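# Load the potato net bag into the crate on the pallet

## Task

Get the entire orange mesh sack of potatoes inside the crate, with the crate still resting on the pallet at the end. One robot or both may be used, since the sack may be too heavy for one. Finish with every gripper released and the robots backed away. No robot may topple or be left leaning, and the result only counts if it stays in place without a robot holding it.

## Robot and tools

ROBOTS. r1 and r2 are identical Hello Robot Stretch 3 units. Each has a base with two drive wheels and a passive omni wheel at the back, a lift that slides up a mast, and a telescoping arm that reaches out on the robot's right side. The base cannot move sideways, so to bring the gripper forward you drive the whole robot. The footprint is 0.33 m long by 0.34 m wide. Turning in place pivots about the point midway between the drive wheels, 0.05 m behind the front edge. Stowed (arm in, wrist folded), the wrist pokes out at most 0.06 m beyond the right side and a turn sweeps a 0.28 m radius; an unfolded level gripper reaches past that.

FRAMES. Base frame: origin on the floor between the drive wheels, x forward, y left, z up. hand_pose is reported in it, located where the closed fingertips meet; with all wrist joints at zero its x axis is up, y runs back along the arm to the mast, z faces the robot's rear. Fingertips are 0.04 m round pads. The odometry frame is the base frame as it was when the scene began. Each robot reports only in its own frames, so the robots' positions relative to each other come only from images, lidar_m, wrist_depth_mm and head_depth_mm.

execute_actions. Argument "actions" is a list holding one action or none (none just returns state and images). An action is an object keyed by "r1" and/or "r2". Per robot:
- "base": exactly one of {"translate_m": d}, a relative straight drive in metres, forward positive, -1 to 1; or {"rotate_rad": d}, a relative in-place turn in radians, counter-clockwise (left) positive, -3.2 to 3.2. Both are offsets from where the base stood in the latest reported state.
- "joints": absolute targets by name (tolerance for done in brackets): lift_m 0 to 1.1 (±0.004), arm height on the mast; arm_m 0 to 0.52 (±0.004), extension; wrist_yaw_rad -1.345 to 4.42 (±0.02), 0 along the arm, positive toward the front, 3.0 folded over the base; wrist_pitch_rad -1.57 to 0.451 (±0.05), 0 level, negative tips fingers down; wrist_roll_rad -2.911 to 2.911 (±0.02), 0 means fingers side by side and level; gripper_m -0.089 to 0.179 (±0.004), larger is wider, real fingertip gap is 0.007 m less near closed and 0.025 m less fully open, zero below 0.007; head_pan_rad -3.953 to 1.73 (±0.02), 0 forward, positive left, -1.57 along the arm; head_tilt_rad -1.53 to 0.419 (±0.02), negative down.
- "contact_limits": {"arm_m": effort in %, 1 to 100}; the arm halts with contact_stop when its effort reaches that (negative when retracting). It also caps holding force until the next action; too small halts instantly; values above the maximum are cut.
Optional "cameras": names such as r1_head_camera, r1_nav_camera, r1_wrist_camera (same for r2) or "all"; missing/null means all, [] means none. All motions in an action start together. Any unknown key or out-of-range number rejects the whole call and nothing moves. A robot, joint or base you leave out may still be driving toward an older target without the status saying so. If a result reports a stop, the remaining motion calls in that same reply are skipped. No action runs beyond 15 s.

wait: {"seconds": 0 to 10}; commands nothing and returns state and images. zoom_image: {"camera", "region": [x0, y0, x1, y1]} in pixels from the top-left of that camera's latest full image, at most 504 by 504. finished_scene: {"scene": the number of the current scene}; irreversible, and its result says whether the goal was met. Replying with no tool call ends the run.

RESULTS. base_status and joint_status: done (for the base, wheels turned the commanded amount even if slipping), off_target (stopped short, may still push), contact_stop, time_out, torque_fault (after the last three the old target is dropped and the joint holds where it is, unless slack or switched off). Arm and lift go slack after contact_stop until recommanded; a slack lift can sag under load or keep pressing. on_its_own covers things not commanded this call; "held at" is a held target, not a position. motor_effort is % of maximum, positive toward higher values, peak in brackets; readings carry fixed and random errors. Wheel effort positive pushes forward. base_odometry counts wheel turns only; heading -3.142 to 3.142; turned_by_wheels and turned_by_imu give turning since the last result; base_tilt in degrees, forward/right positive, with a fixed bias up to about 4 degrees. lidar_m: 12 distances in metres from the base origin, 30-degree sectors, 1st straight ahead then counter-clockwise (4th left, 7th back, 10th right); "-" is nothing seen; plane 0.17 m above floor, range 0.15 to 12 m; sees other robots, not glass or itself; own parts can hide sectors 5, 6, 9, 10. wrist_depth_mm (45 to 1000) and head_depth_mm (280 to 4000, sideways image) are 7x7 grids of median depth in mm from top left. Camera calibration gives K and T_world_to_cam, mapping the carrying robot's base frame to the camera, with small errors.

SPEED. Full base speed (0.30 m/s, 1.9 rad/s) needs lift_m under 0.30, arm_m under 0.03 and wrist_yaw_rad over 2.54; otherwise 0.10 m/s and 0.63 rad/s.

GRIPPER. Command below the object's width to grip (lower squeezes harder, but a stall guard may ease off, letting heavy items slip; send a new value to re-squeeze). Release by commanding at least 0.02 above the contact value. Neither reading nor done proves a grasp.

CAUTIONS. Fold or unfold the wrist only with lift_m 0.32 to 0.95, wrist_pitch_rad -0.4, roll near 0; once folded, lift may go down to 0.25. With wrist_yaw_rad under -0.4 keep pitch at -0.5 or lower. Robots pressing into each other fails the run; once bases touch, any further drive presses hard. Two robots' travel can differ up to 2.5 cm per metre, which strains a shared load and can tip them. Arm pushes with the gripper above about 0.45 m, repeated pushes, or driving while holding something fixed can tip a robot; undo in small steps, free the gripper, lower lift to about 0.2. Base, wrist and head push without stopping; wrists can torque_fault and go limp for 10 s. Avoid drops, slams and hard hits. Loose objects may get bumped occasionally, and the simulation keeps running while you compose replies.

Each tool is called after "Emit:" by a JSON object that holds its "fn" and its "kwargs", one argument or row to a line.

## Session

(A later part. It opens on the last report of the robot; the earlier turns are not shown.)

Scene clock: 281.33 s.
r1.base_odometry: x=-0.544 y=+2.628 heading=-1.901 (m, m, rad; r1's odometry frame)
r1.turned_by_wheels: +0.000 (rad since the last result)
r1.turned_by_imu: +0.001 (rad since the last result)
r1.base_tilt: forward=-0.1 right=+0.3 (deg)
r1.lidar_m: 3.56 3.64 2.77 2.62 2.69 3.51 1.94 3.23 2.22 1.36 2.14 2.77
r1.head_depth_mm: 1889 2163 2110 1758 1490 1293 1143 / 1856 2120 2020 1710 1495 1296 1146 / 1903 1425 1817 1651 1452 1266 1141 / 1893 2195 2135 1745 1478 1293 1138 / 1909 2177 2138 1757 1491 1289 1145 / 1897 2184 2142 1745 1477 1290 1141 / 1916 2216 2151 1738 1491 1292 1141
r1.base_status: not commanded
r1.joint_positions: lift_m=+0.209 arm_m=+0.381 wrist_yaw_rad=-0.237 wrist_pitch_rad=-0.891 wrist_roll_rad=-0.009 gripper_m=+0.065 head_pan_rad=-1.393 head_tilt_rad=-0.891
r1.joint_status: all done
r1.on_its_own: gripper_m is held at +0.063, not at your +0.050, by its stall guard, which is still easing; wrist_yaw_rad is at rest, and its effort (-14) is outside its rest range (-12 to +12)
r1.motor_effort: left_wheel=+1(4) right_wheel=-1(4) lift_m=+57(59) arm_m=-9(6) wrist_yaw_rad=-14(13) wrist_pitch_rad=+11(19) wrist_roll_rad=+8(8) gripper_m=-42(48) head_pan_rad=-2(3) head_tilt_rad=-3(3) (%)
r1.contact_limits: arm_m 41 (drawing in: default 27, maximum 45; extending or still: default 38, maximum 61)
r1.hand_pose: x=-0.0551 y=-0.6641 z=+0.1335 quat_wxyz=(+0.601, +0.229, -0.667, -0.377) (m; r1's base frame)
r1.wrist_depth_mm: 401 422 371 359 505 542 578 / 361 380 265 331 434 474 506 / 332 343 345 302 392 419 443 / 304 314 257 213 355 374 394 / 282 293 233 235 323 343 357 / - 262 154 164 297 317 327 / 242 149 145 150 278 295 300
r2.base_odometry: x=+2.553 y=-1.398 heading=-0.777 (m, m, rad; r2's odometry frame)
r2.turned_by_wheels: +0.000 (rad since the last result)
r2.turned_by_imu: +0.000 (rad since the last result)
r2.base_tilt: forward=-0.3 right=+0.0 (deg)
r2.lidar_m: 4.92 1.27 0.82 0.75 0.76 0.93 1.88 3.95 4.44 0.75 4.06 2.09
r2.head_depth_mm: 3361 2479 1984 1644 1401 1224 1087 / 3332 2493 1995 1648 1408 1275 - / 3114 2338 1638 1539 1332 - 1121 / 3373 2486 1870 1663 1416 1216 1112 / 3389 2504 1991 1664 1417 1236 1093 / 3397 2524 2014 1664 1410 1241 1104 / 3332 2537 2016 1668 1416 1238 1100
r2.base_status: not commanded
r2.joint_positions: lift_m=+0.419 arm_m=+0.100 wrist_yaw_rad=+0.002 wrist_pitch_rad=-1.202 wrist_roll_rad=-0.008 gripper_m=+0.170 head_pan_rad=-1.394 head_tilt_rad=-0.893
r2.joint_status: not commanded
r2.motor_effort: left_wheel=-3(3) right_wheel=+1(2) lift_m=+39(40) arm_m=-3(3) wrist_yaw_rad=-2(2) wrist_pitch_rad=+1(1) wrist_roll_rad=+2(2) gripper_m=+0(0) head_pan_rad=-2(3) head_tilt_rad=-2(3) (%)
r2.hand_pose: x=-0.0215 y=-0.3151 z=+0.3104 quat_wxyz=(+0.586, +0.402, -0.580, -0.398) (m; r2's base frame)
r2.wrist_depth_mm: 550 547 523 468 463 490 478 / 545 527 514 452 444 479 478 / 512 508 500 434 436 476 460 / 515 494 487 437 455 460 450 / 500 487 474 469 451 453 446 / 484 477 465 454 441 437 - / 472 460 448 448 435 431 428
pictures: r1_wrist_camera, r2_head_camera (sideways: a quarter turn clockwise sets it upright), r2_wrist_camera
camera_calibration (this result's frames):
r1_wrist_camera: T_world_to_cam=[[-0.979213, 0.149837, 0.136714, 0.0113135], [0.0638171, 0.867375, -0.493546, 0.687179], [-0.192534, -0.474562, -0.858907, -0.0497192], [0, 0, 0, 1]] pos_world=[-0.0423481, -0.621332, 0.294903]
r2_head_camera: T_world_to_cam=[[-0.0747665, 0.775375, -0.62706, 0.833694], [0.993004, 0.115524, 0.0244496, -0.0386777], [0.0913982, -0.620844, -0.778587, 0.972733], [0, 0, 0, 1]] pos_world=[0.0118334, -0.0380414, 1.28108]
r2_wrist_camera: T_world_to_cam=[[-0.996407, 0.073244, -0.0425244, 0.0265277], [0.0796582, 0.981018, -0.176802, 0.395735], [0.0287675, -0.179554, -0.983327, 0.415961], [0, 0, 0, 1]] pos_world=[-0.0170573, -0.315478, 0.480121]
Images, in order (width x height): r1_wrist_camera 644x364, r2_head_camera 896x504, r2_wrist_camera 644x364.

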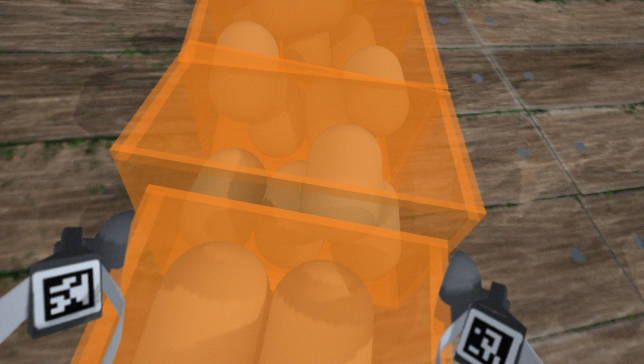

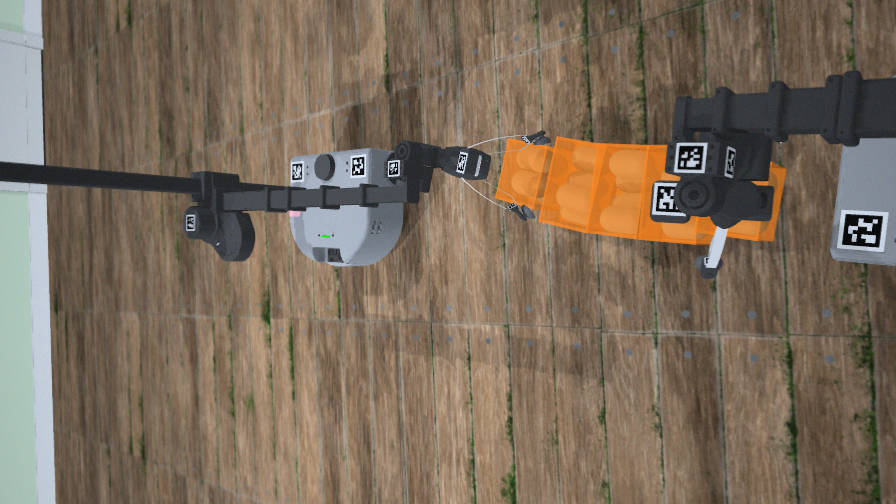

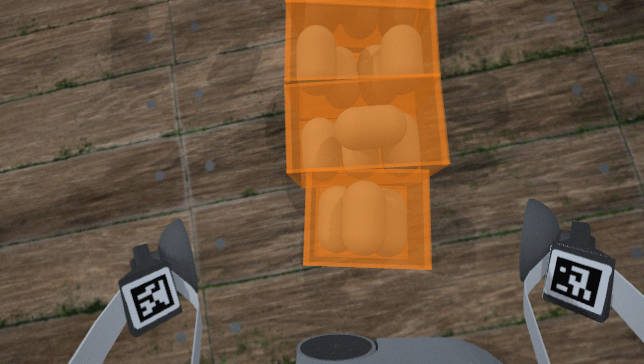

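Emit:
{"fn": "execute_actions", "kwargs": {
  "actions": [
    {"r1":{"joints":{"gripper_m":0.179,"lift_m":0.2}},"r2":{"joints":{"arm_m":0.21,"gripper_m":0.179}}}
  ],
  "cameras": []
}}

Emit:
{"fn": "execute_actions", "kwargs": {
  "actions": [
    {"r1":{"joints":{"lift_m":0.38}},"r2":{"joints":{"lift_m":0.36}}}
  ],
  "cameras": []
}}

Emit:
{"fn": "execute_actions", "kwargs": {
  "actions": [
    {"r1":{"joints":{"arm_m":0.52,"wrist_pitch_rad":-1.2}}}
  ],
  "cameras": ["r1_wrist_camera","r2_wrist_camera","r2_head_camera"]
}}

Scene clock: 288.40 s.
r1.base_odometry: x=-0.544 y=+2.628 heading=-1.901 (m, m, rad; r1's odometry frame)
r1.turned_by_wheels: +0.000 (rad since the last result)
r1.turned_by_imu: +0.001 (rad since the last result)
r1.base_tilt: forward=+0.1 right=+0.4 (deg)
r1.lidar_m: 3.56 3.64 2.78 2.62 2.69 3.49 1.95 3.20 2.23 1.36 2.14 2.78
r1.head_depth_mm: 1895 2176 2144 1747 1487 1295 1145 / 1858 2131 2035 1706 1495 1292 1143 / 1872 1426 1766 1668 1444 1271 1139 / 1903 2177 2131 1757 1491 1290 1140 / 1915 2198 2122 1768 1488 1297 1143 / 1921 2196 2147 1756 1484 1280 1143 / 1905 2223 2128 1740 1486 1292 1139
r1.base_status: not commanded
r1.joint_positions: lift_m=+0.200 arm_m=+0.380 wrist_yaw_rad=-0.247 wrist_pitch_rad=-0.865 wrist_roll_rad=+0.002 gripper_m=+0.179 head_pan_rad=-1.393 head_tilt_rad=-0.891
r1.joint_status: all done
r1.motor_effort: left_wheel=+0(2) right_wheel=+1(2) lift_m=+31(49) arm_m=-5(9) wrist_yaw_rad=-3(13) wrist_pitch_rad=+4(15) wrist_roll_rad=+2(8) gripper_m=+0(96) head_pan_rad=-2(3) head_tilt_rad=-3(3) (%)
r1.hand_pose: x=-0.0577 y=-0.6686 z=+0.1281 quat_wxyz=(+0.600, +0.215, -0.674, -0.374) (m; r1's base frame)
r1.wrist_depth_mm: 416 432 374 341 524 553 596 / 369 386 264 360 450 479 510 / 333 348 311 304 389 421 449 / 304 315 270 224 356 375 396 / - 288 244 212 320 339 354 / - 265 168 243 294 313 320 / 239 242 155 161 273 - 296
r2.base_odometry: x=+2.553 y=-1.398 heading=-0.777 (m, m, rad; r2's odometry frame)
r2.turned_by_wheels: +0.000 (rad since the last result)
r2.turned_by_imu: +0.001 (rad since the last result)
r2.base_tilt: forward=-0.3 right=+0.0 (deg)
r2.lidar_m: 4.91 1.27 0.82 0.75 0.76 0.93 1.89 3.95 4.43 0.74 4.08 2.09
r2.head_depth_mm: 3316 2501 1985 1644 1417 1228 1090 / 3346 2521 1984 1653 1435 1235 - / 3070 2331 1638 1548 1388 1171 1110 / 3413 2510 1888 1648 1413 1207 1110 / 3414 2501 2006 1658 1418 1241 1095 / 3410 2529 2014 1677 1411 1236 1092 / 3352 2529 2014 1663 1424 1236 1096
r2.base_status: not commanded
r2.joint_positions: lift_m=+0.419 arm_m=+0.210 wrist_yaw_rad=+0.002 wrist_pitch_rad=-1.202 wrist_roll_rad=-0.008 gripper_m=+0.179 head_pan_rad=-1.394 head_tilt_rad=-0.893
r2.joint_status: all done
r2.motor_effort: left_wheel=-2(3) right_wheel=+1(1) lift_m=+39(40) arm_m=+4(6) wrist_yaw_rad=-3(2) wrist_pitch_rad=+1(1) wrist_roll_rad=+2(2) gripper_m=-1(46) head_pan_rad=-1(3) head_tilt_rad=-3(3) (%)
r2.hand_pose: x=-0.0215 y=-0.4245 z=+0.3104 quat_wxyz=(+0.586, +0.402, -0.580, -0.398) (m; r2's base frame)
r2.wrist_depth_mm: 566 543 527 520 498 496 484 / 540 537 518 449 451 489 475 / 518 513 501 430 396 470 459 / 513 496 484 475 461 456 451 / 491 491 477 417 448 453 441 / 479 - 463 453 445 438 - / 469 461 454 440 434 429 419
pictures: none
No camera images: the call's "cameras" was empty. Leave "cameras" out to get every camera's image.

Scene clock: 290.87 s.
r1.base_odometry: x=-0.544 y=+2.628 heading=-1.901 (m, m, rad; r1's odometry frame)
r1.turned_by_wheels: +0.000 (rad since the last result)
r1.turned_by_imu: +0.000 (rad since the last result)
r1.base_tilt: forward=+0.0 right=+0.3 (deg)
r1.lidar_m: 3.57 3.66 2.79 2.62 2.69 3.49 1.94 3.22 2.22 1.36 2.14 2.79
r1.head_depth_mm: 1896 2162 2137 1757 1501 1296 1145 / 1856 2134 2062 1718 1518 1292 1163 / 1891 1488 1728 1669 1351 1266 1143 / 1880 2180 2145 1750 1491 1289 1143 / 1893 2171 2145 1750 1482 1295 1142 / 1906 2183 2135 1759 1486 1291 1136 / 1905 2189 2129 1751 1495 1283 1143
r1.base_status: not commanded
r1.joint_positions: lift_m=+0.380 arm_m=+0.380 wrist_yaw_rad=-0.247 wrist_pitch_rad=-0.864 wrist_roll_rad=+0.002 gripper_m=+0.179 head_pan_rad=-1.393 head_tilt_rad=-0.891
r1.joint_status: all done
r1.motor_effort: left_wheel=+0(0) right_wheel=+1(1) lift_m=+44(45) arm_m=-5(5) wrist_yaw_rad=-3(1) wrist_pitch_rad=+4(4) wrist_roll_rad=+2(2) gripper_m=+0(0) head_pan_rad=-3(3) head_tilt_rad=-3(3) (%)
r1.hand_pose: x=-0.0578 y=-0.6688 z=+0.3078 quat_wxyz=(+0.600, +0.215, -0.674, -0.374) (m; r1's base frame)
r1.wrist_depth_mm: 677 717 660 686 850 916 986 / 613 634 670 694 742 795 834 / 551 571 576 555 658 690 727 / 498 521 460 485 595 611 654 / - 475 480 460 535 556 582 / - 438 408 391 489 516 524 / 392 408 394 426 447 - 484
r2.base_odometry: x=+2.553 y=-1.398 heading=-0.777 (m, m, rad; r2's odometry frame)
r2.turned_by_wheels: +0.000 (rad since the last result)
r2.turned_by_imu: +0.000 (rad since the last result)
r2.base_tilt: forward=-0.3 right=+0.0 (deg)
r2.lidar_m: 4.89 1.27 0.82 0.75 0.75 0.94 1.88 3.94 4.45 1.37 4.07 2.10
r2.head_depth_mm: 3331 2487 1975 1642 1413 1229 1094 / 3371 2490 1980 1603 1411 1229 1093 / 3047 2243 1619 1611 1356 1175 1118 / 3361 2326 1884 1665 1419 1211 1115 / 3388 2536 2014 1659 1403 1236 1096 / 3355 2509 1996 1658 1413 1235 1097 / 3361 2553 2007 1657 1420 1237 1101
r2.base_status: not commanded
r2.joint_positions: lift_m=+0.361 arm_m=+0.210 wrist_yaw_rad=+0.002 wrist_pitch_rad=-1.202 wrist_roll_rad=-0.008 gripper_m=+0.179 head_pan_rad=-1.394 head_tilt_rad=-0.893
r2.joint_status: all done
r2.motor_effort: left_wheel=-3(3) right_wheel=+1(1) lift_m=+16(33) arm_m=+4(4) wrist_yaw_rad=-2(2) wrist_pitch_rad=+1(1) wrist_roll_rad=+2(2) gripper_m=+0(0) head_pan_rad=-2(1) head_tilt_rad=-3(3) (%)
r2.hand_pose: x=-0.0215 y=-0.4245 z=+0.2516 quat_wxyz=(+0.586, +0.402, -0.580, -0.398) (m; r2's base frame)
r2.wrist_depth_mm: 486 478 468 362 416 439 433 / 472 458 452 389 380 428 417 / 457 453 443 339 331 415 406 / 444 443 431 424 369 403 392 / 434 437 418 361 353 393 389 / 422 - 409 403 381 381 - / 417 399 397 387 335 374 372
pictures: none
No camera images: the call's "cameras" was empty. Leave "cameras" out to get every camera's image.

Scene clock: 293.17 s.
r1.base_odometry: x=-0.544 y=+2.628 heading=-1.901 (m, m, rad; r1's odometry frame)
r1.turned_by_wheels: +0.000 (rad since the last result)
r1.turned_by_imu: +0.000 (rad since the last result)
r1.base_tilt: forward=+0.0 right=+0.2 (deg)
r1.lidar_m: 3.57 3.63 2.78 2.62 2.69 3.49 1.95 3.24 2.23 1.36 2.14 2.78
r1.head_depth_mm: 1878 2163 2160 1756 1492 1295 1142 / 1851 2103 2095 1722 1486 1295 1164 / 1898 1486 1708 1680 1384 1267 1144 / 1892 2190 2157 1752 1492 1295 1139 / 1904 2192 2151 1757 1490 1285 1142 / 1904 2189 2145 1750 1489 1289 1144 / 1908 2191 2113 1752 1494 1289 1136
r1.base_status: not commanded
r1.joint_positions: lift_m=+0.380 arm_m=+0.520 wrist_yaw_rad=-0.248 wrist_pitch_rad=-1.202 wrist_roll_rad=+0.003 gripper_m=+0.179 head_pan_rad=-1.393 head_tilt_rad=-0.891
r1.joint_status: all done
r1.motor_effort: left_wheel=-2(2) right_wheel=+1(1) lift_m=+44(44) arm_m=+5(1) wrist_yaw_rad=-2(3) wrist_pitch_rad=+1(6) wrist_roll_rad=+1(2) gripper_m=+0(0) head_pan_rad=-2(3) head_tilt_rad=-3(3) (%)
r1.hand_pose: x=-0.0388 y=-0.7321 z=+0.2706 quat_wxyz=(+0.528, +0.324, -0.629, -0.470) (m; r1's base frame)
r1.wrist_depth_mm: 468 478 495 446 525 536 555 / 449 463 474 372 504 516 536 / 436 447 456 416 486 500 509 / 418 429 440 392 464 478 489 / - 417 422 373 447 457 471 / - 400 407 366 430 445 454 / 380 390 397 309 416 - 442
r2.base_odometry: x=+2.553 y=-1.398 heading=-0.777 (m, m, rad; r2's odometry frame)
r2.turned_by_wheels: +0.000 (rad since the last result)
r2.turned_by_imu: +0.000 (rad since the last result)
r2.base_tilt: forward=-0.3 right=-0.1 (deg)
r2.lidar_m: 4.89 1.26 0.82 0.75 0.75 0.93 1.88 3.94 4.44 1.37 4.09 2.10
r2.head_depth_mm: 3406 2503 1993 1648 1409 1229 1089 / 3366 2485 2007 1602 1405 1223 1102 / 3076 1574 1647 1543 1356 1171 1114 / 3341 2327 1874 1661 1408 1213 1116 / 3392 2508 2011 1653 1416 1240 1098 / 3391 2515 2014 1656 1421 1232 1101 / 3337 2533 2004 1661 1427 1235 1101
r2.base_status: not commanded
r2.joint_positions: lift_m=+0.361 arm_m=+0.210 wrist_yaw_rad=+0.002 wrist_pitch_rad=-1.202 wrist_roll_rad=-0.008 gripper_m=+0.179 head_pan_rad=-1.394 head_tilt_rad=-0.893
r2.joint_status: not commanded
r2.motor_effort: left_wheel=-3(3) right_wheel=+1(1) lift_m=+16(16) arm_m=+4(4) wrist_yaw_rad=-3(2) wrist_pitch_rad=+1(1) wrist_roll_rad=+2(2) gripper_m=+0(0) head_pan_rad=-2(2) head_tilt_rad=-3(3) (%)
r2.hand_pose: x=-0.0215 y=-0.4245 z=+0.2516 quat_wxyz=(+0.586, +0.402, -0.580, -0.398) (m; r2's base frame)
r2.wrist_depth_mm: 496 487 467 365 413 440 427 / 472 461 449 389 381 429 422 / 467 452 443 336 330 414 405 / 450 440 429 422 366 402 397 / 432 432 418 361 353 399 388 / 429 - 414 406 389 384 - / 417 405 396 387 334 377 368
pictures: r1_wrist_camera, r2_head_camera (sideways: a quarter turn clockwise sets it upright), r2_wrist_camera
camera_calibration (this result's frames):
r1_wrist_camera: T_world_to_cam=[[-0.985733, 0.135654, 0.0996429, 0.0181701], [0.112803, 0.971797, -0.207088, 0.813702], [-0.124925, -0.192894, -0.973235, 0.27864], [0, 0, 0, 1]] pos_world=[-0.0390679, -0.739471, 0.437879]
r2_head_camera: T_world_to_cam=[[-0.0747665, 0.775375, -0.627059, 0.833694], [0.993004, 0.115524, 0.0244496, -0.0386777], [0.0913982, -0.620844, -0.778588, 0.972733], [0, 0, 0, 1]] pos_world=[0.0118334, -0.0380414, 1.28108]
r2_wrist_camera: T_world_to_cam=[[-0.996405, 0.0732664, -0.042523, 0.0320466], [0.0796795, 0.981019, -0.176783, 0.492671], [0.0287636, -0.179535, -0.983331, 0.338429], [0, 0, 0, 1]] pos_world=[-0.0170588, -0.424908, 0.421246]
Images, in order (width x height): r1_wrist_camera 644x364, r2_head_camera 896x504, r2_wrist_camera 644x364.

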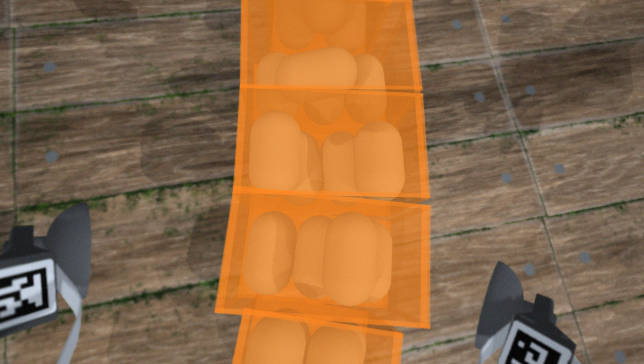

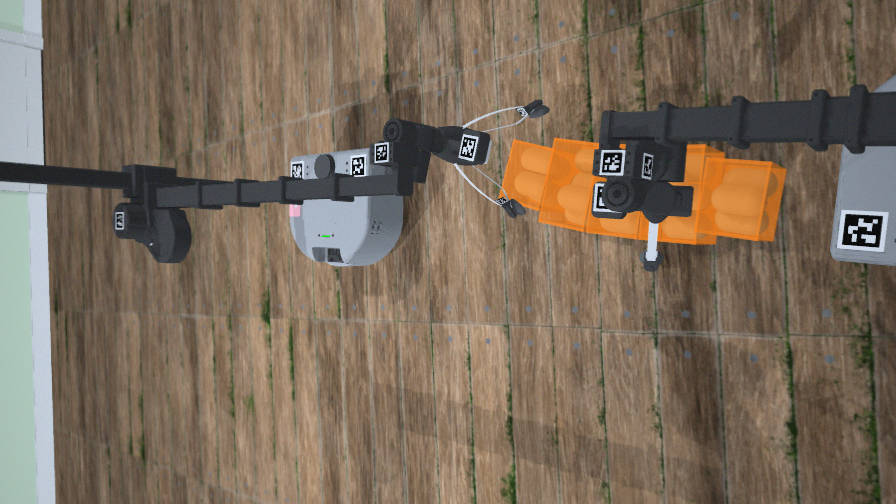

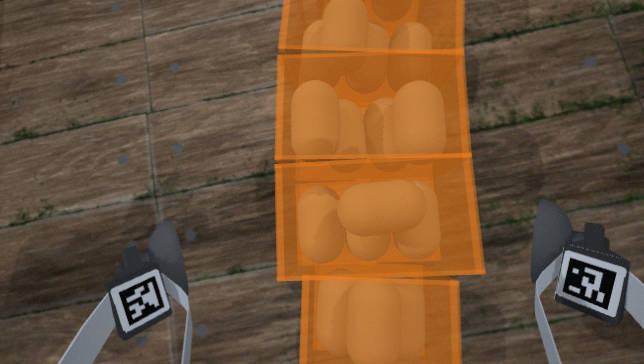

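Emit:
{"fn": "execute_actions", "kwargs": {
  "actions": [
    {"r1":{"base":{"translate_m":-0.03}},"r2":{"base":{"translate_m":-0.03}}}
  ],
  "cameras": []
}}

Emit:
{"fn": "execute_actions", "kwargs": {
  "actions": [
    {"r1":{"joints":{"lift_m":0.21}},"r2":{"joints":{"lift_m":0.21}}}
  ],
  "cameras": ["r1_wrist_camera","r2_wrist_camera"]
}}

Emit:
{"fn": "execute_actions", "kwargs": {
  "actions": [
    {"r1":{"joints":{"gripper_m":0.07}},"r2":{"joints":{"gripper_m":0.07}}}
  ],
  "cameras": []
}}

Emit:
{"fn": "execute_actions", "kwargs": {
  "actions": [
    {"r1":{"joints":{"lift_m":0.4}},"r2":{"joints":{"lift_m":0.4}}}
  ],
  "cameras": ["r1_wrist_camera","r2_wrist_camera","r1_head_camera"]
}}

Scene clock: 299.73 s.
r1.base_odometry: x=-0.535 y=+2.657 heading=-1.901 (m, m, rad; r1's odometry frame)
r1.turned_by_wheels: +0.000 (rad since the last result)
r1.turned_by_imu: +0.000 (rad since the last result)
r1.base_tilt: forward=+0.3 right=+0.3 (deg)
r1.lidar_m: 3.59 3.67 2.78 2.63 2.68 3.50 1.91 3.22 2.23 1.35 2.14 2.79
r1.head_depth_mm: 1887 2184 2141 1759 1499 1295 1139 / 1895 2173 2138 1801 1497 1290 1164 / 1864 1484 1295 1681 1400 1270 1143 / 1895 2123 2136 1723 1469 1288 1141 / 1910 2186 2161 1760 1487 1280 1143 / 1909 2198 2159 1760 1491 1293 1144 / 1912 2191 2102 1748 1479 1290 1146
r1.base_status: done
r1.joint_positions: lift_m=+0.380 arm_m=+0.520 wrist_yaw_rad=-0.248 wrist_pitch_rad=-1.202 wrist_roll_rad=+0.003 gripper_m=+0.179 head_pan_rad=-1.393 head_tilt_rad=-0.891
r1.joint_status: not commanded
r1.motor_effort: left_wheel=-2(7) right_wheel=+1(1) lift_m=+44(45) arm_m=+5(6) wrist_yaw_rad=-3(2) wrist_pitch_rad=+1(1) wrist_roll_rad=+1(1) gripper_m=+0(0) head_pan_rad=-2(3) head_tilt_rad=-3(4) (%)
r1.hand_pose: x=-0.0388 y=-0.7321 z=+0.2706 quat_wxyz=(+0.528, +0.324, -0.629, -0.470) (m; r1's base frame)
r1.wrist_depth_mm: 469 482 488 451 526 540 560 / 450 461 466 378 502 514 537 / 435 447 419 418 481 498 512 / 420 429 428 390 467 476 491 / - 416 417 368 448 456 473 / - 401 404 357 433 446 454 / 380 388 354 405 418 - 440
r2.base_odometry: x=+2.532 y=-1.377 heading=-0.777 (m, m, rad; r2's odometry frame)
r2.turned_by_wheels: +0.000 (rad since the last result)
r2.turned_by_imu: +0.001 (rad since the last result)
r2.base_tilt: forward=-0.4 right=+0.0 (deg)
r2.lidar_m: 4.93 1.26 0.81 0.74 0.75 0.93 1.88 3.92 4.45 1.36 4.07 2.12
r2.head_depth_mm: 3317 2476 1988 1658 1402 1227 1093 / 3390 2497 1981 1649 1416 1232 1101 / 3045 2318 1833 1079 1354 1184 1121 / 3396 1446 1735 1650 1410 1192 1113 / 3392 2523 1998 1660 1411 1236 1094 / 3390 2508 1999 1658 1418 1235 1100 / 3351 2535 2017 1659 1417 1244 1096
r2.base_status: done
r2.joint_positions: lift_m=+0.361 arm_m=+0.210 wrist_yaw_rad=+0.002 wrist_pitch_rad=-1.202 wrist_roll_rad=-0.008 gripper_m=+0.179 head_pan_rad=-1.394 head_tilt_rad=-0.893
r2.joint_status: not commanded
r2.motor_effort: left_wheel=-1(7) right_wheel=+0(3) lift_m=+16(16) arm_m=+4(4) wrist_yaw_rad=-3(3) wrist_pitch_rad=+1(1) wrist_roll_rad=+2(2) gripper_m=+0(1) head_pan_rad=-1(1) head_tilt_rad=-3(3) (%)
r2.hand_pose: x=-0.0215 y=-0.4245 z=+0.2516 quat_wxyz=(+0.586, +0.402, -0.580, -0.398) (m; r2's base frame)
r2.wrist_depth_mm: 489 480 463 387 440 433 430 / 475 466 453 386 430 426 416 / 462 453 439 368 331 413 402 / 448 442 427 369 412 406 397 / 435 432 418 355 399 400 390 / 424 - 415 356 395 392 - / 417 406 396 310 383 378 370
pictures: none
No camera images: the call's "cameras" was empty. Leave "cameras" out to get every camera's image.

Scene clock: 302.23 s.
r1.base_odometry: x=-0.535 y=+2.657 heading=-1.901 (m, m, rad; r1's odometry frame)
r1.turned_by_wheels: +0.000 (rad since the last result)
r1.turned_by_imu: -0.001 (rad since the last result)
r1.base_tilt: forward=+0.1 right=+0.3 (deg)
r1.lidar_m: 3.59 3.69 2.78 2.62 2.70 3.49 1.91 3.24 2.24 0.97 2.14 2.78
r1.head_depth_mm: 1888 2180 2133 1768 1497 1286 1147 / 1885 2197 2154 1772 1492 1301 1146 / 1861 2053 1715 1587 1340 1275 1144 / 1909 2129 2134 1713 1482 1293 1149 / 1916 2201 2146 1765 1484 1293 1134 / 1900 2212 2151 1751 1492 1297 1138 / 1909 2196 2134 1741 1493 1287 1139
r1.base_status: not commanded
r1.joint_positions: lift_m=+0.232 arm_m=+0.520 wrist_yaw_rad=-0.253 wrist_pitch_rad=-1.193 wrist_roll_rad=-0.004 gripper_m=+0.179 head_pan_rad=-1.393 head_tilt_rad=-0.891
r1.joint_status: lift_m contact_stop (moved -0.147 of -0.170)
r1.on_its_own: lift_m is slack since a contact_stop, until your next command for it (your +0.210 is given up)
r1.motor_effort: left_wheel=-3(6) right_wheel=+4(8) lift_m=+32(38) arm_m=+5(5) wrist_yaw_rad=+3(3) wrist_pitch_rad=-2(3) wrist_roll_rad=+5(5) gripper_m=-1(1) head_pan_rad=-3(3) head_tilt_rad=-3(3) (%)
r1.hand_pose: x=-0.0397 y=-0.7343 z=+0.1241 quat_wxyz=(+0.531, +0.321, -0.629, -0.468) (m; r1's base frame)
r1.wrist_depth_mm: 313 321 244 276 351 363 374 / 301 307 201 264 219 347 361 / 288 295 201 250 209 333 343 / 280 286 286 253 307 319 329 / - 274 227 188 297 307 314 / - 265 220 180 285 297 303 / 252 258 260 184 276 281 294
r2.base_odometry: x=+2.532 y=-1.377 heading=-0.777 (m, m, rad; r2's odometry frame)
r2.turned_by_wheels: +0.000 (rad since the last result)
r2.turned_by_imu: +0.002 (rad since the last result)
r2.base_tilt: forward=-0.3 right=-0.1 (deg)
r2.lidar_m: 4.92 1.26 0.81 0.74 0.75 0.93 1.88 3.92 4.47 0.65 4.08 2.13
r2.head_depth_mm: 3351 2478 1998 1643 1411 1234 1092 / 3378 2484 1981 1644 1405 1229 1097 / 3102 2421 1813 1572 1349 1169 1124 / 3381 2422 1740 1611 1384 1214 1115 / 3392 2502 2009 1672 1405 1236 1090 / 3388 2529 1998 1658 1417 1234 1098 / 3304 2513 2014 1670 1422 1245 1100
r2.base_status: not commanded
r2.joint_positions: lift_m=+0.230 arm_m=+0.210 wrist_yaw_rad=+0.006 wrist_pitch_rad=-1.192 wrist_roll_rad=+0.006 gripper_m=+0.179 head_pan_rad=-1.394 head_tilt_rad=-0.893
r2.joint_status: lift_m contact_stop (moved -0.131 of -0.151)
r2.on_its_own: lift_m is slack since a contact_stop, until your next command for it (your +0.210 is given up)
r2.motor_effort: left_wheel=+2(5) right_wheel=-5(7) lift_m=+27(27) arm_m=+4(4) wrist_yaw_rad=-7(7) wrist_pitch_rad=-2(3) wrist_roll_rad=-3(4) gripper_m=-2(2) head_pan_rad=-1(3) head_tilt_rad=-3(3) (%)
r2.hand_pose: x=-0.0212 y=-0.4269 z=+0.1214 quat_wxyz=(+0.585, +0.398, -0.585, -0.397) (m; r2's base frame)
r2.wrist_depth_mm: 349 337 328 271 206 303 296 / 335 331 215 248 196 299 292 / 326 320 311 253 243 292 284 / 320 310 304 184 187 284 276 / 307 304 293 190 221 273 266 / 300 - 284 246 272 269 - / 295 285 278 193 219 264 254
pictures: r1_wrist_camera, r2_wrist_camera
camera_calibration (this result's frames):
r1_wrist_camera: T_world_to_cam=[[-0.98549, 0.134584, 0.103425, 0.0308992], [0.109835, 0.970209, -0.215941, 0.785425], [-0.129406, -0.201449, -0.970913, 0.128816], [0, 0, 0, 1]] pos_world=[-0.0391466, -0.740236, 0.291479]
r2_wrist_camera: T_world_to_cam=[[-0.995502, 0.0815315, -0.0482626, 0.0312206], [0.0891536, 0.978512, -0.185921, 0.472242], [0.0320671, -0.189387, -0.981379, 0.2056], [0, 0, 0, 1]] pos_world=[-0.0176149, -0.425702, 0.291078]
Images, in order (width x height): r1_wrist_camera 644x364, r2_wrist_camera 644x364.

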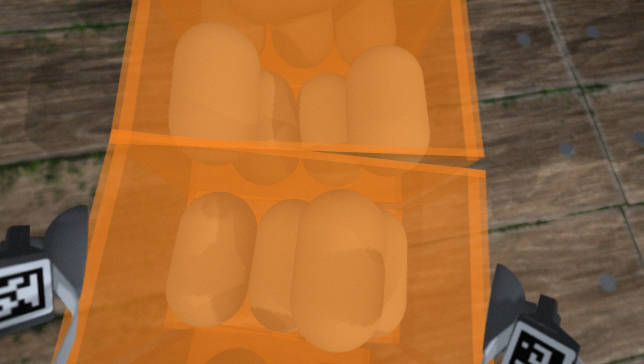

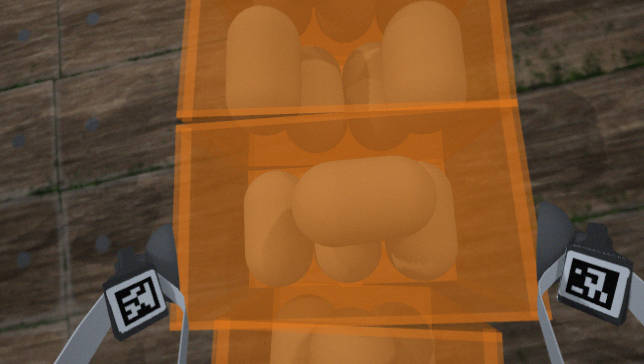

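not run: a stop came earlier in this reply.

not run: a stop came earlier in this reply.

Emit:
{"fn": "execute_actions", "kwargs": {
  "actions": [
    {"r1":{"joints":{"lift_m":0.24}},"r2":{"joints":{"lift_m":0.238}}}
  ],
  "cameras": []
}}

Emit:
{"fn": "execute_actions", "kwargs": {
  "actions": [
    {"r1":{"joints":{"gripper_m":0.07}},"r2":{"joints":{"gripper_m":0.07}}}
  ],
  "cameras": []
}}

Emit:
{"fn": "execute_actions", "kwargs": {
  "actions": [
    {"r1":{"joints":{"lift_m":0.4}},"r2":{"joints":{"lift_m":0.4}}}
  ],
  "cameras": ["r1_wrist_camera","r2_wrist_camera","r1_head_camera"]
}}

Scene clock: 307.17 s.
r1.base_odometry: x=-0.535 y=+2.657 heading=-1.901 (m, m, rad; r1's odometry frame)
r1.turned_by_wheels: +0.000 (rad since the last result)
r1.turned_by_imu: +0.000 (rad since the last result)
r1.base_tilt: forward=+0.1 right=+0.1 (deg)
r1.lidar_m: 3.60 3.68 2.78 2.62 2.69 3.49 1.91 3.22 2.24 0.97 2.14 2.77
r1.head_depth_mm: 1896 2173 2122 1776 1494 1293 1146 / 1905 2190 2160 1763 1497 1296 1140 / 1862 2049 1729 1633 1338 1277 1147 / 1892 2153 2134 1731 1502 1296 1146 / 1892 2196 2124 1767 1483 1287 1141 / 1914 2183 2129 1743 1484 1284 1141 / 1905 2192 2138 1754 1487 1285 1137
r1.base_status: not commanded
r1.joint_positions: lift_m=+0.240 arm_m=+0.520 wrist_yaw_rad=-0.253 wrist_pitch_rad=-1.198 wrist_roll_rad=-0.001 gripper_m=+0.179 head_pan_rad=-1.393 head_tilt_rad=-0.891
r1.joint_status: all done
r1.motor_effort: left_wheel=-2(3) right_wheel=+3(4) lift_m=+44(42) arm_m=+5(5) wrist_yaw_rad=+4(3) wrist_pitch_rad=-1(2) wrist_roll_rad=+3(5) gripper_m=-1(1) head_pan_rad=-3(3) head_tilt_rad=-3(3) (%)
r1.hand_pose: x=-0.0394 y=-0.7332 z=+0.1309 quat_wxyz=(+0.529, +0.322, -0.629, -0.469) (m; r1's base frame)
r1.wrist_depth_mm: 316 324 248 281 353 366 380 / 306 310 206 266 224 352 362 / 293 299 207 253 212 339 346 / 285 291 290 259 312 324 335 / - 280 230 192 304 312 321 / - 271 224 184 292 302 309 / 257 263 267 240 280 - 299
r2.base_odometry: x=+2.532 y=-1.377 heading=-0.777 (m, m, rad; r2's odometry frame)
r2.turned_by_wheels: +0.000 (rad since the last result)
r2.turned_by_imu: +0.001 (rad since the last result)
r2.base_tilt: forward=-0.3 right=-0.1 (deg)
r2.lidar_m: 4.94 1.26 0.81 0.74 0.75 0.93 1.88 3.91 4.49 0.66 4.09 2.13
r2.head_depth_mm: 3356 2467 1986 1651 1415 1233 1094 / 3383 2508 1996 1649 1413 1236 1102 / 3061 2417 1817 1576 1349 1171 1121 / 3403 2265 1746 1626 1386 1207 1113 / 3393 2505 2011 1654 1424 1234 1093 / 3372 2527 1994 1674 1419 1235 1100 / 3372 2529 2010 1660 1422 1235 1094
r2.base_status: not commanded
r2.joint_positions: lift_m=+0.237 arm_m=+0.210 wrist_yaw_rad=+0.006 wrist_pitch_rad=-1.198 wrist_roll_rad=+0.006 gripper_m=+0.179 head_pan_rad=-1.394 head_tilt_rad=-0.893
r2.joint_status: all done
r2.motor_effort: left_wheel=+3(4) right_wheel=-6(6) lift_m=+39(39) arm_m=+4(4) wrist_yaw_rad=-6(6) wrist_pitch_rad=+0(2) wrist_roll_rad=-3(3) gripper_m=-1(2) head_pan_rad=-2(2) head_tilt_rad=-3(3) (%)
r2.hand_pose: x=-0.0212 y=-0.4254 z=+0.1287 quat_wxyz=(+0.583, +0.399, -0.584, -0.399) (m; r2's base frame)
r2.wrist_depth_mm: 357 341 334 271 211 310 305 / 343 335 219 256 203 303 297 / 331 324 316 259 255 293 287 / 322 317 311 188 195 287 282 / 313 311 297 231 231 281 275 / 306 - 293 247 277 274 - / 296 289 285 196 225 269 261
pictures: none
No camera images: the call's "cameras" was empty. Leave "cameras" out to get every camera's image.

Scene clock: 308.73 s.
r1.base_odometry: x=-0.535 y=+2.657 heading=-1.901 (m, m, rad; r1's odometry frame)
r1.turned_by_wheels: +0.000 (rad since the last result)
r1.turned_by_imu: +0.000 (rad since the last result)
r1.base_tilt: forward=+0.1 right=+0.3 (deg)
r1.lidar_m: 3.58 3.68 2.78 2.62 2.69 3.46 1.91 3.23 2.24 0.97 2.15 2.77
r1.head_depth_mm: 1908 2185 2168 1772 1484 1287 1148 / 1886 2185 2139 1770 1495 1301 1146 / 1865 2053 1712 1633 1355 1283 1146 / 1916 2128 2147 1718 1490 1295 1144 / 1900 2185 2136 1749 1486 1290 1143 / 1923 2183 2154 1749 1482 1295 1143 / 1902 2201 2143 1760 1494 1288 1133
r1.base_status: not commanded
r1.joint_positions: lift_m=+0.240 arm_m=+0.520 wrist_yaw_rad=-0.251 wrist_pitch_rad=-1.198 wrist_roll_rad=+0.000 gripper_m=+0.073 head_pan_rad=-1.393 head_tilt_rad=-0.891
r1.joint_status: all done
r1.motor_effort: left_wheel=+0(2) right_wheel=-1(3) lift_m=+24(43) arm_m=+5(5) wrist_yaw_rad=+2(4) wrist_pitch_rad=-1(1) wrist_roll_rad=+3(3) gripper_m=-49(100) head_pan_rad=-3(3) head_tilt_rad=-3(3) (%)
r1.hand_pose: x=-0.0393 y=-0.7332 z=+0.1316 quat_wxyz=(+0.530, +0.322, -0.629, -0.469) (m; r1's base frame)
r1.wrist_depth_mm: 323 332 271 283 359 375 385 / 310 319 210 285 232 355 367 / 299 305 208 257 217 341 352 / 288 295 298 262 315 327 338 / 280 287 237 197 304 315 323 / - 275 227 188 293 307 308 / 260 266 269 240 284 - 301
r2.base_odometry: x=+2.532 y=-1.377 heading=-0.777 (m, m, rad; r2's odometry frame)
r2.turned_by_wheels: +0.000 (rad since the last result)
r2.turned_by_imu: +0.000 (rad since the last result)
r2.base_tilt: forward=-0.3 right=-0.2 (deg)
r2.lidar_m: 4.92 1.26 0.81 0.74 0.75 0.93 1.88 3.91 4.46 0.65 4.09 2.12
r2.head_depth_mm: 3343 2508 1984 1641 1401 1233 1092 / 3360 2490 1972 1646 1416 1239 1098 / 3085 2404 1822 1573 1351 1164 1117 / 3343 2269 1742 1612 1408 1206 1111 / 3385 2550 2002 1658 1412 1239 1098 / 3320 2503 2021 1660 1418 1240 1099 / 3355 2564 1992 1650 1423 1232 1098
r2.base_status: not commanded
r2.joint_positions: lift_m=+0.238 arm_m=+0.210 wrist_yaw_rad=+0.005 wrist_pitch_rad=-1.199 wrist_roll_rad=+0.004 gripper_m=+0.072 head_pan_rad=-1.394 head_tilt_rad=-0.893
r2.joint_status: all done
r2.motor_effort: left_wheel=+0(4) right_wheel=+0(6) lift_m=+23(39) arm_m=+4(4) wrist_yaw_rad=-5(7) wrist_pitch_rad=+0(1) wrist_roll_rad=-2(3) gripper_m=-41(98) head_pan_rad=-2(2) head_tilt_rad=-3(3) (%)
r2.hand_pose: x=-0.0213 y=-0.4254 z=+0.1295 quat_wxyz=(+0.584, +0.400, -0.584, -0.399) (m; r2's base frame)
r2.wrist_depth_mm: 358 347 335 275 217 315 308 / 345 332 225 257 204 309 298 / 337 328 317 260 252 296 290 / 322 317 312 193 197 290 283 / 316 311 299 233 232 283 277 / 308 306 296 247 283 277 - / 299 291 285 198 227 269 264
pictures: none
No camera images: the call's "cameras" was empty. Leave "cameras" out to get every camera's image.

Scene clock: 311.03 s.
r1.base_odometry: x=-0.535 y=+2.657 heading=-1.901 (m, m, rad; r1's odometry frame)
r1.turned_by_wheels: +0.000 (rad since the last result)
r1.turned_by_imu: +0.005 (rad since the last result)
r1.base_tilt: forward=+0.1 right=+0.3 (deg)
r1.lidar_m: 3.60 3.67 2.78 2.63 2.69 3.51 1.91 3.21 2.23 1.35 2.14 2.79
r1.head_depth_mm: 1895 2149 2136 1756 1486 1289 1140 / 1903 2181 2128 1797 1489 1289 - / 1858 1460 1221 1656 1401 1289 1151 / 1882 2169 2139 1701 1467 1290 1147 / 1919 2182 2161 1749 1493 1286 1143 / 1919 2180 2138 1747 1484 1291 1141 / 1911 2174 2136 1753 1483 1290 1144
r1.base_status: not commanded
r1.joint_positions: lift_m=+0.400 arm_m=+0.520 wrist_yaw_rad=-0.249 wrist_pitch_rad=-1.202 wrist_roll_rad=+0.003 gripper_m=+0.070 head_pan_rad=-1.394 head_tilt_rad=-0.891
r1.joint_status: all done
r1.motor_effort: left_wheel=-1(5) right_wheel=+1(10) lift_m=+43(47) arm_m=+5(5) wrist_yaw_rad=-1(4) wrist_pitch_rad=+1(9) wrist_roll_rad=+2(4) gripper_m=+0(48) head_pan_rad=-2(3) head_tilt_rad=-3(3) (%)
r1.hand_pose: x=-0.0388 y=-0.7322 z=+0.2906 quat_wxyz=(+0.528, +0.324, -0.629, -0.470) (m; r1's base frame)
r1.wrist_depth_mm: 490 501 513 463 542 562 581 / 471 483 488 440 526 545 561 / 455 464 463 438 505 518 541 / 438 452 451 406 487 501 512 / 425 436 396 392 468 483 497 / 409 419 397 381 459 467 477 / 395 404 329 379 435 445 459
r2.base_odometry: x=+2.532 y=-1.377 heading=-0.777 (m, m, rad; r2's odometry frame)
r2.turned_by_wheels: +0.000 (rad since the last result)
r2.turned_by_imu: -0.001 (rad since the last result)
r2.base_tilt: forward=-0.3 right=+0.0 (deg)
r2.lidar_m: 4.95 1.26 0.81 0.74 0.75 0.93 1.87 3.92 4.44 1.36 4.10 2.12
r2.head_depth_mm: 3369 2492 1980 1642 1413 1228 1092 / 3408 2533 1984 1655 1437 1234 - / 3087 2402 1790 1529 1347 1185 1117 / 3389 1420 1744 1650 1404 1208 1116 / 3451 2523 2003 1660 1414 1234 1098 / 3376 2535 2004 1656 1414 1235 1093 / 3311 2500 2017 1664 1421 1237 1099
r2.base_status: not commanded
r2.joint_positions: lift_m=+0.399 arm_m=+0.210 wrist_yaw_rad=+0.000 wrist_pitch_rad=-1.202 wrist_roll_rad=+0.002 gripper_m=+0.070 head_pan_rad=-1.394 head_tilt_rad=-0.893
r2.joint_status: all done
r2.motor_effort: left_wheel=-1(4) right_wheel=+0(4) lift_m=+39(41) arm_m=+4(4) wrist_yaw_rad=+0(5) wrist_pitch_rad=+1(6) wrist_roll_rad=-2(2) gripper_m=+0(41) head_pan_rad=-2(0) head_tilt_rad=-3(2) (%)
r2.hand_pose: x=-0.0216 y=-0.4246 z=+0.2905 quat_wxyz=(+0.583, +0.399, -0.583, -0.401) (m; r2's base frame)
r2.wrist_depth_mm: 535 523 517 447 483 478 471 / 518 503 496 426 466 460 456 / 506 489 482 404 454 453 435 / 484 485 476 406 449 441 427 / 472 472 454 387 390 429 420 / 461 454 454 380 420 419 411 / 454 448 432 374 421 418 403
pictures: r1_head_camera (sideways: a quarter turn clockwise sets it upright), r1_wrist_camera, r2_wrist_camera
camera_calibration (this result's frames):
r1_head_camera: T_world_to_cam=[[-0.0817444, 0.724279, -0.684644, 0.910408], [0.993893, 0.110329, -0.00195159, -0.00129518], [0.0741226, -0.680623, -0.728875, 0.905912], [0, 0, 0, 1]] pos_world=[0.00855937, -0.042662, 1.2836]
r1_wrist_camera: T_world_to_cam=[[-0.985725, 0.135483, 0.0999509, 0.0159245], [0.112577, 0.971828, -0.207065, 0.817889], [-0.125189, -0.192857, -0.973208, 0.298097], [0, 0, 0, 1]] pos_world=[-0.0390598, -0.739515, 0.457874]
r2_wrist_camera: T_world_to_cam=[[-0.995399, 0.0840239, -0.0460419, 0.0391993], [0.0909113, 0.980004, -0.176998, 0.499574], [0.0302491, -0.180369, -0.983134, 0.376279], [0, 0, 0, 1]] pos_world=[-0.0177801, -0.425009, 0.460161]
Images, in order (width x height): r1_head_camera 896x504, r1_wrist_camera 644x364, r2_wrist_camera 644x364.

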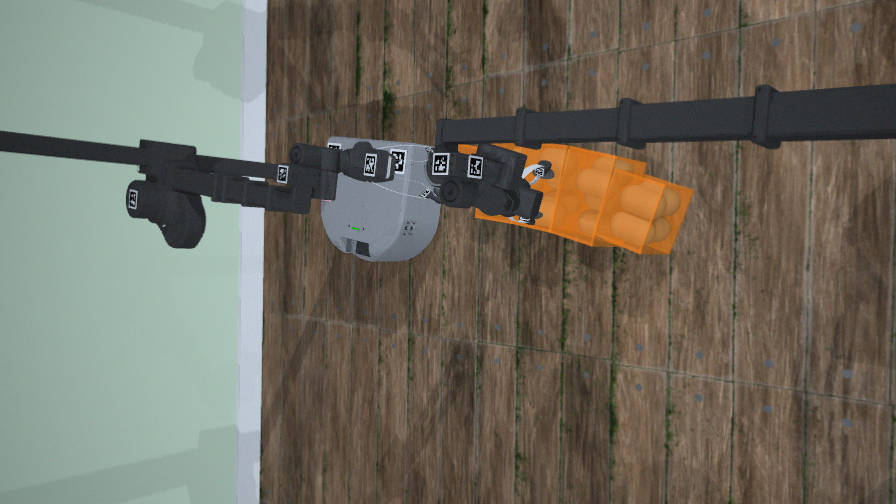

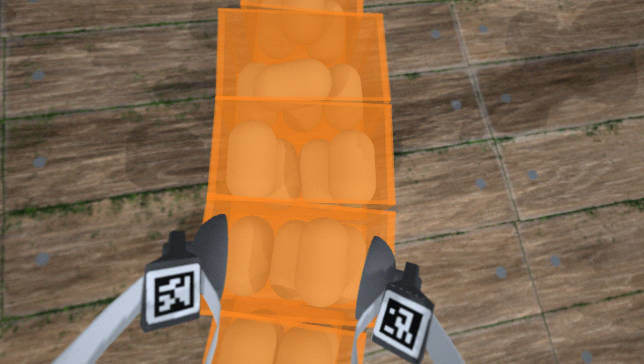

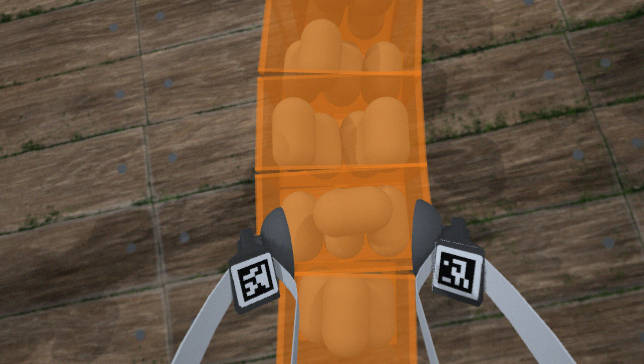

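Emit:
{"fn": "execute_actions", "kwargs": {
  "actions": [
    {"r1":{"joints":{"gripper_m":0.17,"arm_m":0.41,"lift_m":0.35}},"r2":{"joints":{"gripper_m":0.17,"arm_m":0.10,"lift_m":0.35}}}
  ],
  "cameras": ["r1_wrist_camera","r2_wrist_camera"]
}}

Scene clock: 318.27 s.
r1.base_odometry: x=-0.535 y=+2.657 heading=-1.901 (m, m, rad; r1's odometry frame)
r1.turned_by_wheels: +0.000 (rad since the last result)
r1.turned_by_imu: +0.001 (rad since the last result)
r1.base_tilt: forward=+0.2 right=+0.2 (deg)
r1.lidar_m: 3.60 3.68 2.78 2.63 2.70 3.47 1.91 3.23 2.23 1.35 2.14 2.80
r1.head_depth_mm: 1881 2164 2131 1770 1483 1297 1143 / 1897 2185 2149 1755 1494 1322 1141 / 1859 1488 1402 1663 1372 1271 1149 / 1917 2156 2161 1706 1485 1297 1143 / 1899 2191 2134 1755 1484 1292 1146 / 1921 2228 2149 1754 1488 1285 1147 / 1913 2200 2130 1743 1484 1290 1143
r1.base_status: not commanded
r1.joint_positions: lift_m=+0.350 arm_m=+0.410 wrist_yaw_rad=-0.249 wrist_pitch_rad=-1.203 wrist_roll_rad=+0.003 gripper_m=+0.170 head_pan_rad=-1.394 head_tilt_rad=-0.891
r1.joint_status: all done
r1.motor_effort: left_wheel=+0(1) right_wheel=+1(1) lift_m=+23(37) arm_m=-6(8) wrist_yaw_rad=-2(1) wrist_pitch_rad=+1(1) wrist_roll_rad=+2(2) gripper_m=+0(96) head_pan_rad=-3(3) head_tilt_rad=-3(3) (%)
r1.hand_pose: x=-0.0388 y=-0.6228 z=+0.2413 quat_wxyz=(+0.528, +0.324, -0.629, -0.470) (m; r1's base frame)
r1.wrist_depth_mm: 436 448 390 411 488 503 521 / 420 430 384 385 472 481 496 / 405 414 393 335 449 463 479 / 392 400 372 362 435 447 458 / 380 388 293 315 417 428 440 / - 373 284 352 404 419 426 / 353 362 373 379 390 - 410
r2.base_odometry: x=+2.532 y=-1.377 heading=-0.777 (m, m, rad; r2's odometry frame)
r2.turned_by_wheels: +0.000 (rad since the last result)
r2.turned_by_imu: +0.001 (rad since the last result)
r2.base_tilt: forward=-0.4 right=-0.1 (deg)
r2.lidar_m: 4.93 1.26 0.81 0.74 0.75 0.93 1.88 3.92 4.44 1.36 4.10 2.12
r2.head_depth_mm: 3371 2526 1969 1642 1417 1237 1091 / 3410 2484 2002 1650 1415 1253 1109 / 3070 2331 1803 1570 1357 1252 1110 / 3396 1448 1742 1650 1419 1213 1115 / 3405 2503 1988 1665 1424 1236 1096 / 3378 2526 2005 1658 1417 1236 1099 / 3402 2529 2012 1665 1412 1238 1096
r2.base_status: not commanded
r2.joint_positions: lift_m=+0.351 arm_m=+0.100 wrist_yaw_rad=+0.000 wrist_pitch_rad=-1.202 wrist_roll_rad=+0.001 gripper_m=+0.170 head_pan_rad=-1.394 head_tilt_rad=-0.893
r2.joint_status: all done
r2.motor_effort: left_wheel=-1(1) right_wheel=+1(0) lift_m=+15(32) arm_m=-3(2) wrist_yaw_rad=+0(0) wrist_pitch_rad=+1(1) wrist_roll_rad=-1(2) gripper_m=+0(84) head_pan_rad=-1(2) head_tilt_rad=-3(3) (%)
r2.hand_pose: x=-0.0216 y=-0.3151 z=+0.2416 quat_wxyz=(+0.583, +0.400, -0.583, -0.401) (m; r2's base frame)
r2.wrist_depth_mm: 482 467 455 377 424 431 416 / 463 455 445 379 419 413 409 / 455 435 428 365 405 403 392 / 441 429 426 359 400 396 385 / 428 422 412 315 391 385 382 / 418 418 399 392 378 381 - / 408 395 391 383 378 368 369
pictures: r1_wrist_camera, r2_wrist_camera
camera_calibration (this result's frames):
r1_wrist_camera: T_world_to_cam=[[-0.985713, 0.135703, 0.0997744, 0.00624489], [0.112904, 0.971917, -0.206471, 0.7013], [-0.124991, -0.192257, -0.973352, 0.271674], [0, 0, 0, 1]] pos_world=[-0.0390671, -0.630221, 0.40861]
r2_wrist_camera: T_world_to_cam=[[-0.995459, 0.0834607, -0.0457817, 0.0275019], [0.0902978, 0.980131, -0.176607, 0.383496], [0.0301324, -0.179939, -0.983216, 0.34812], [0, 0, 0, 1]] pos_world=[-0.0177415, -0.315531, 0.411264]
Images, in order (width x height): r1_wrist_camera 644x364, r2_wrist_camera 644x364.

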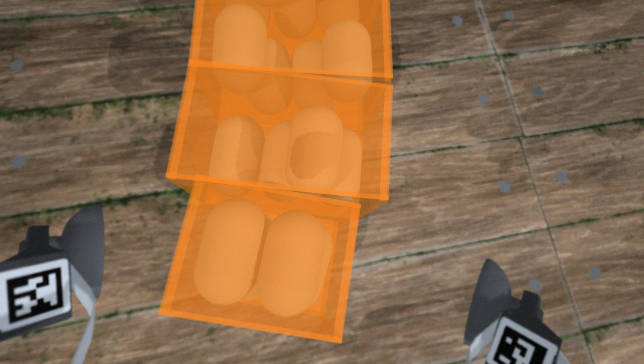

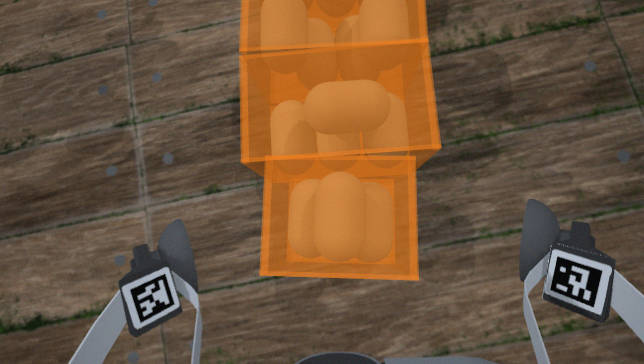

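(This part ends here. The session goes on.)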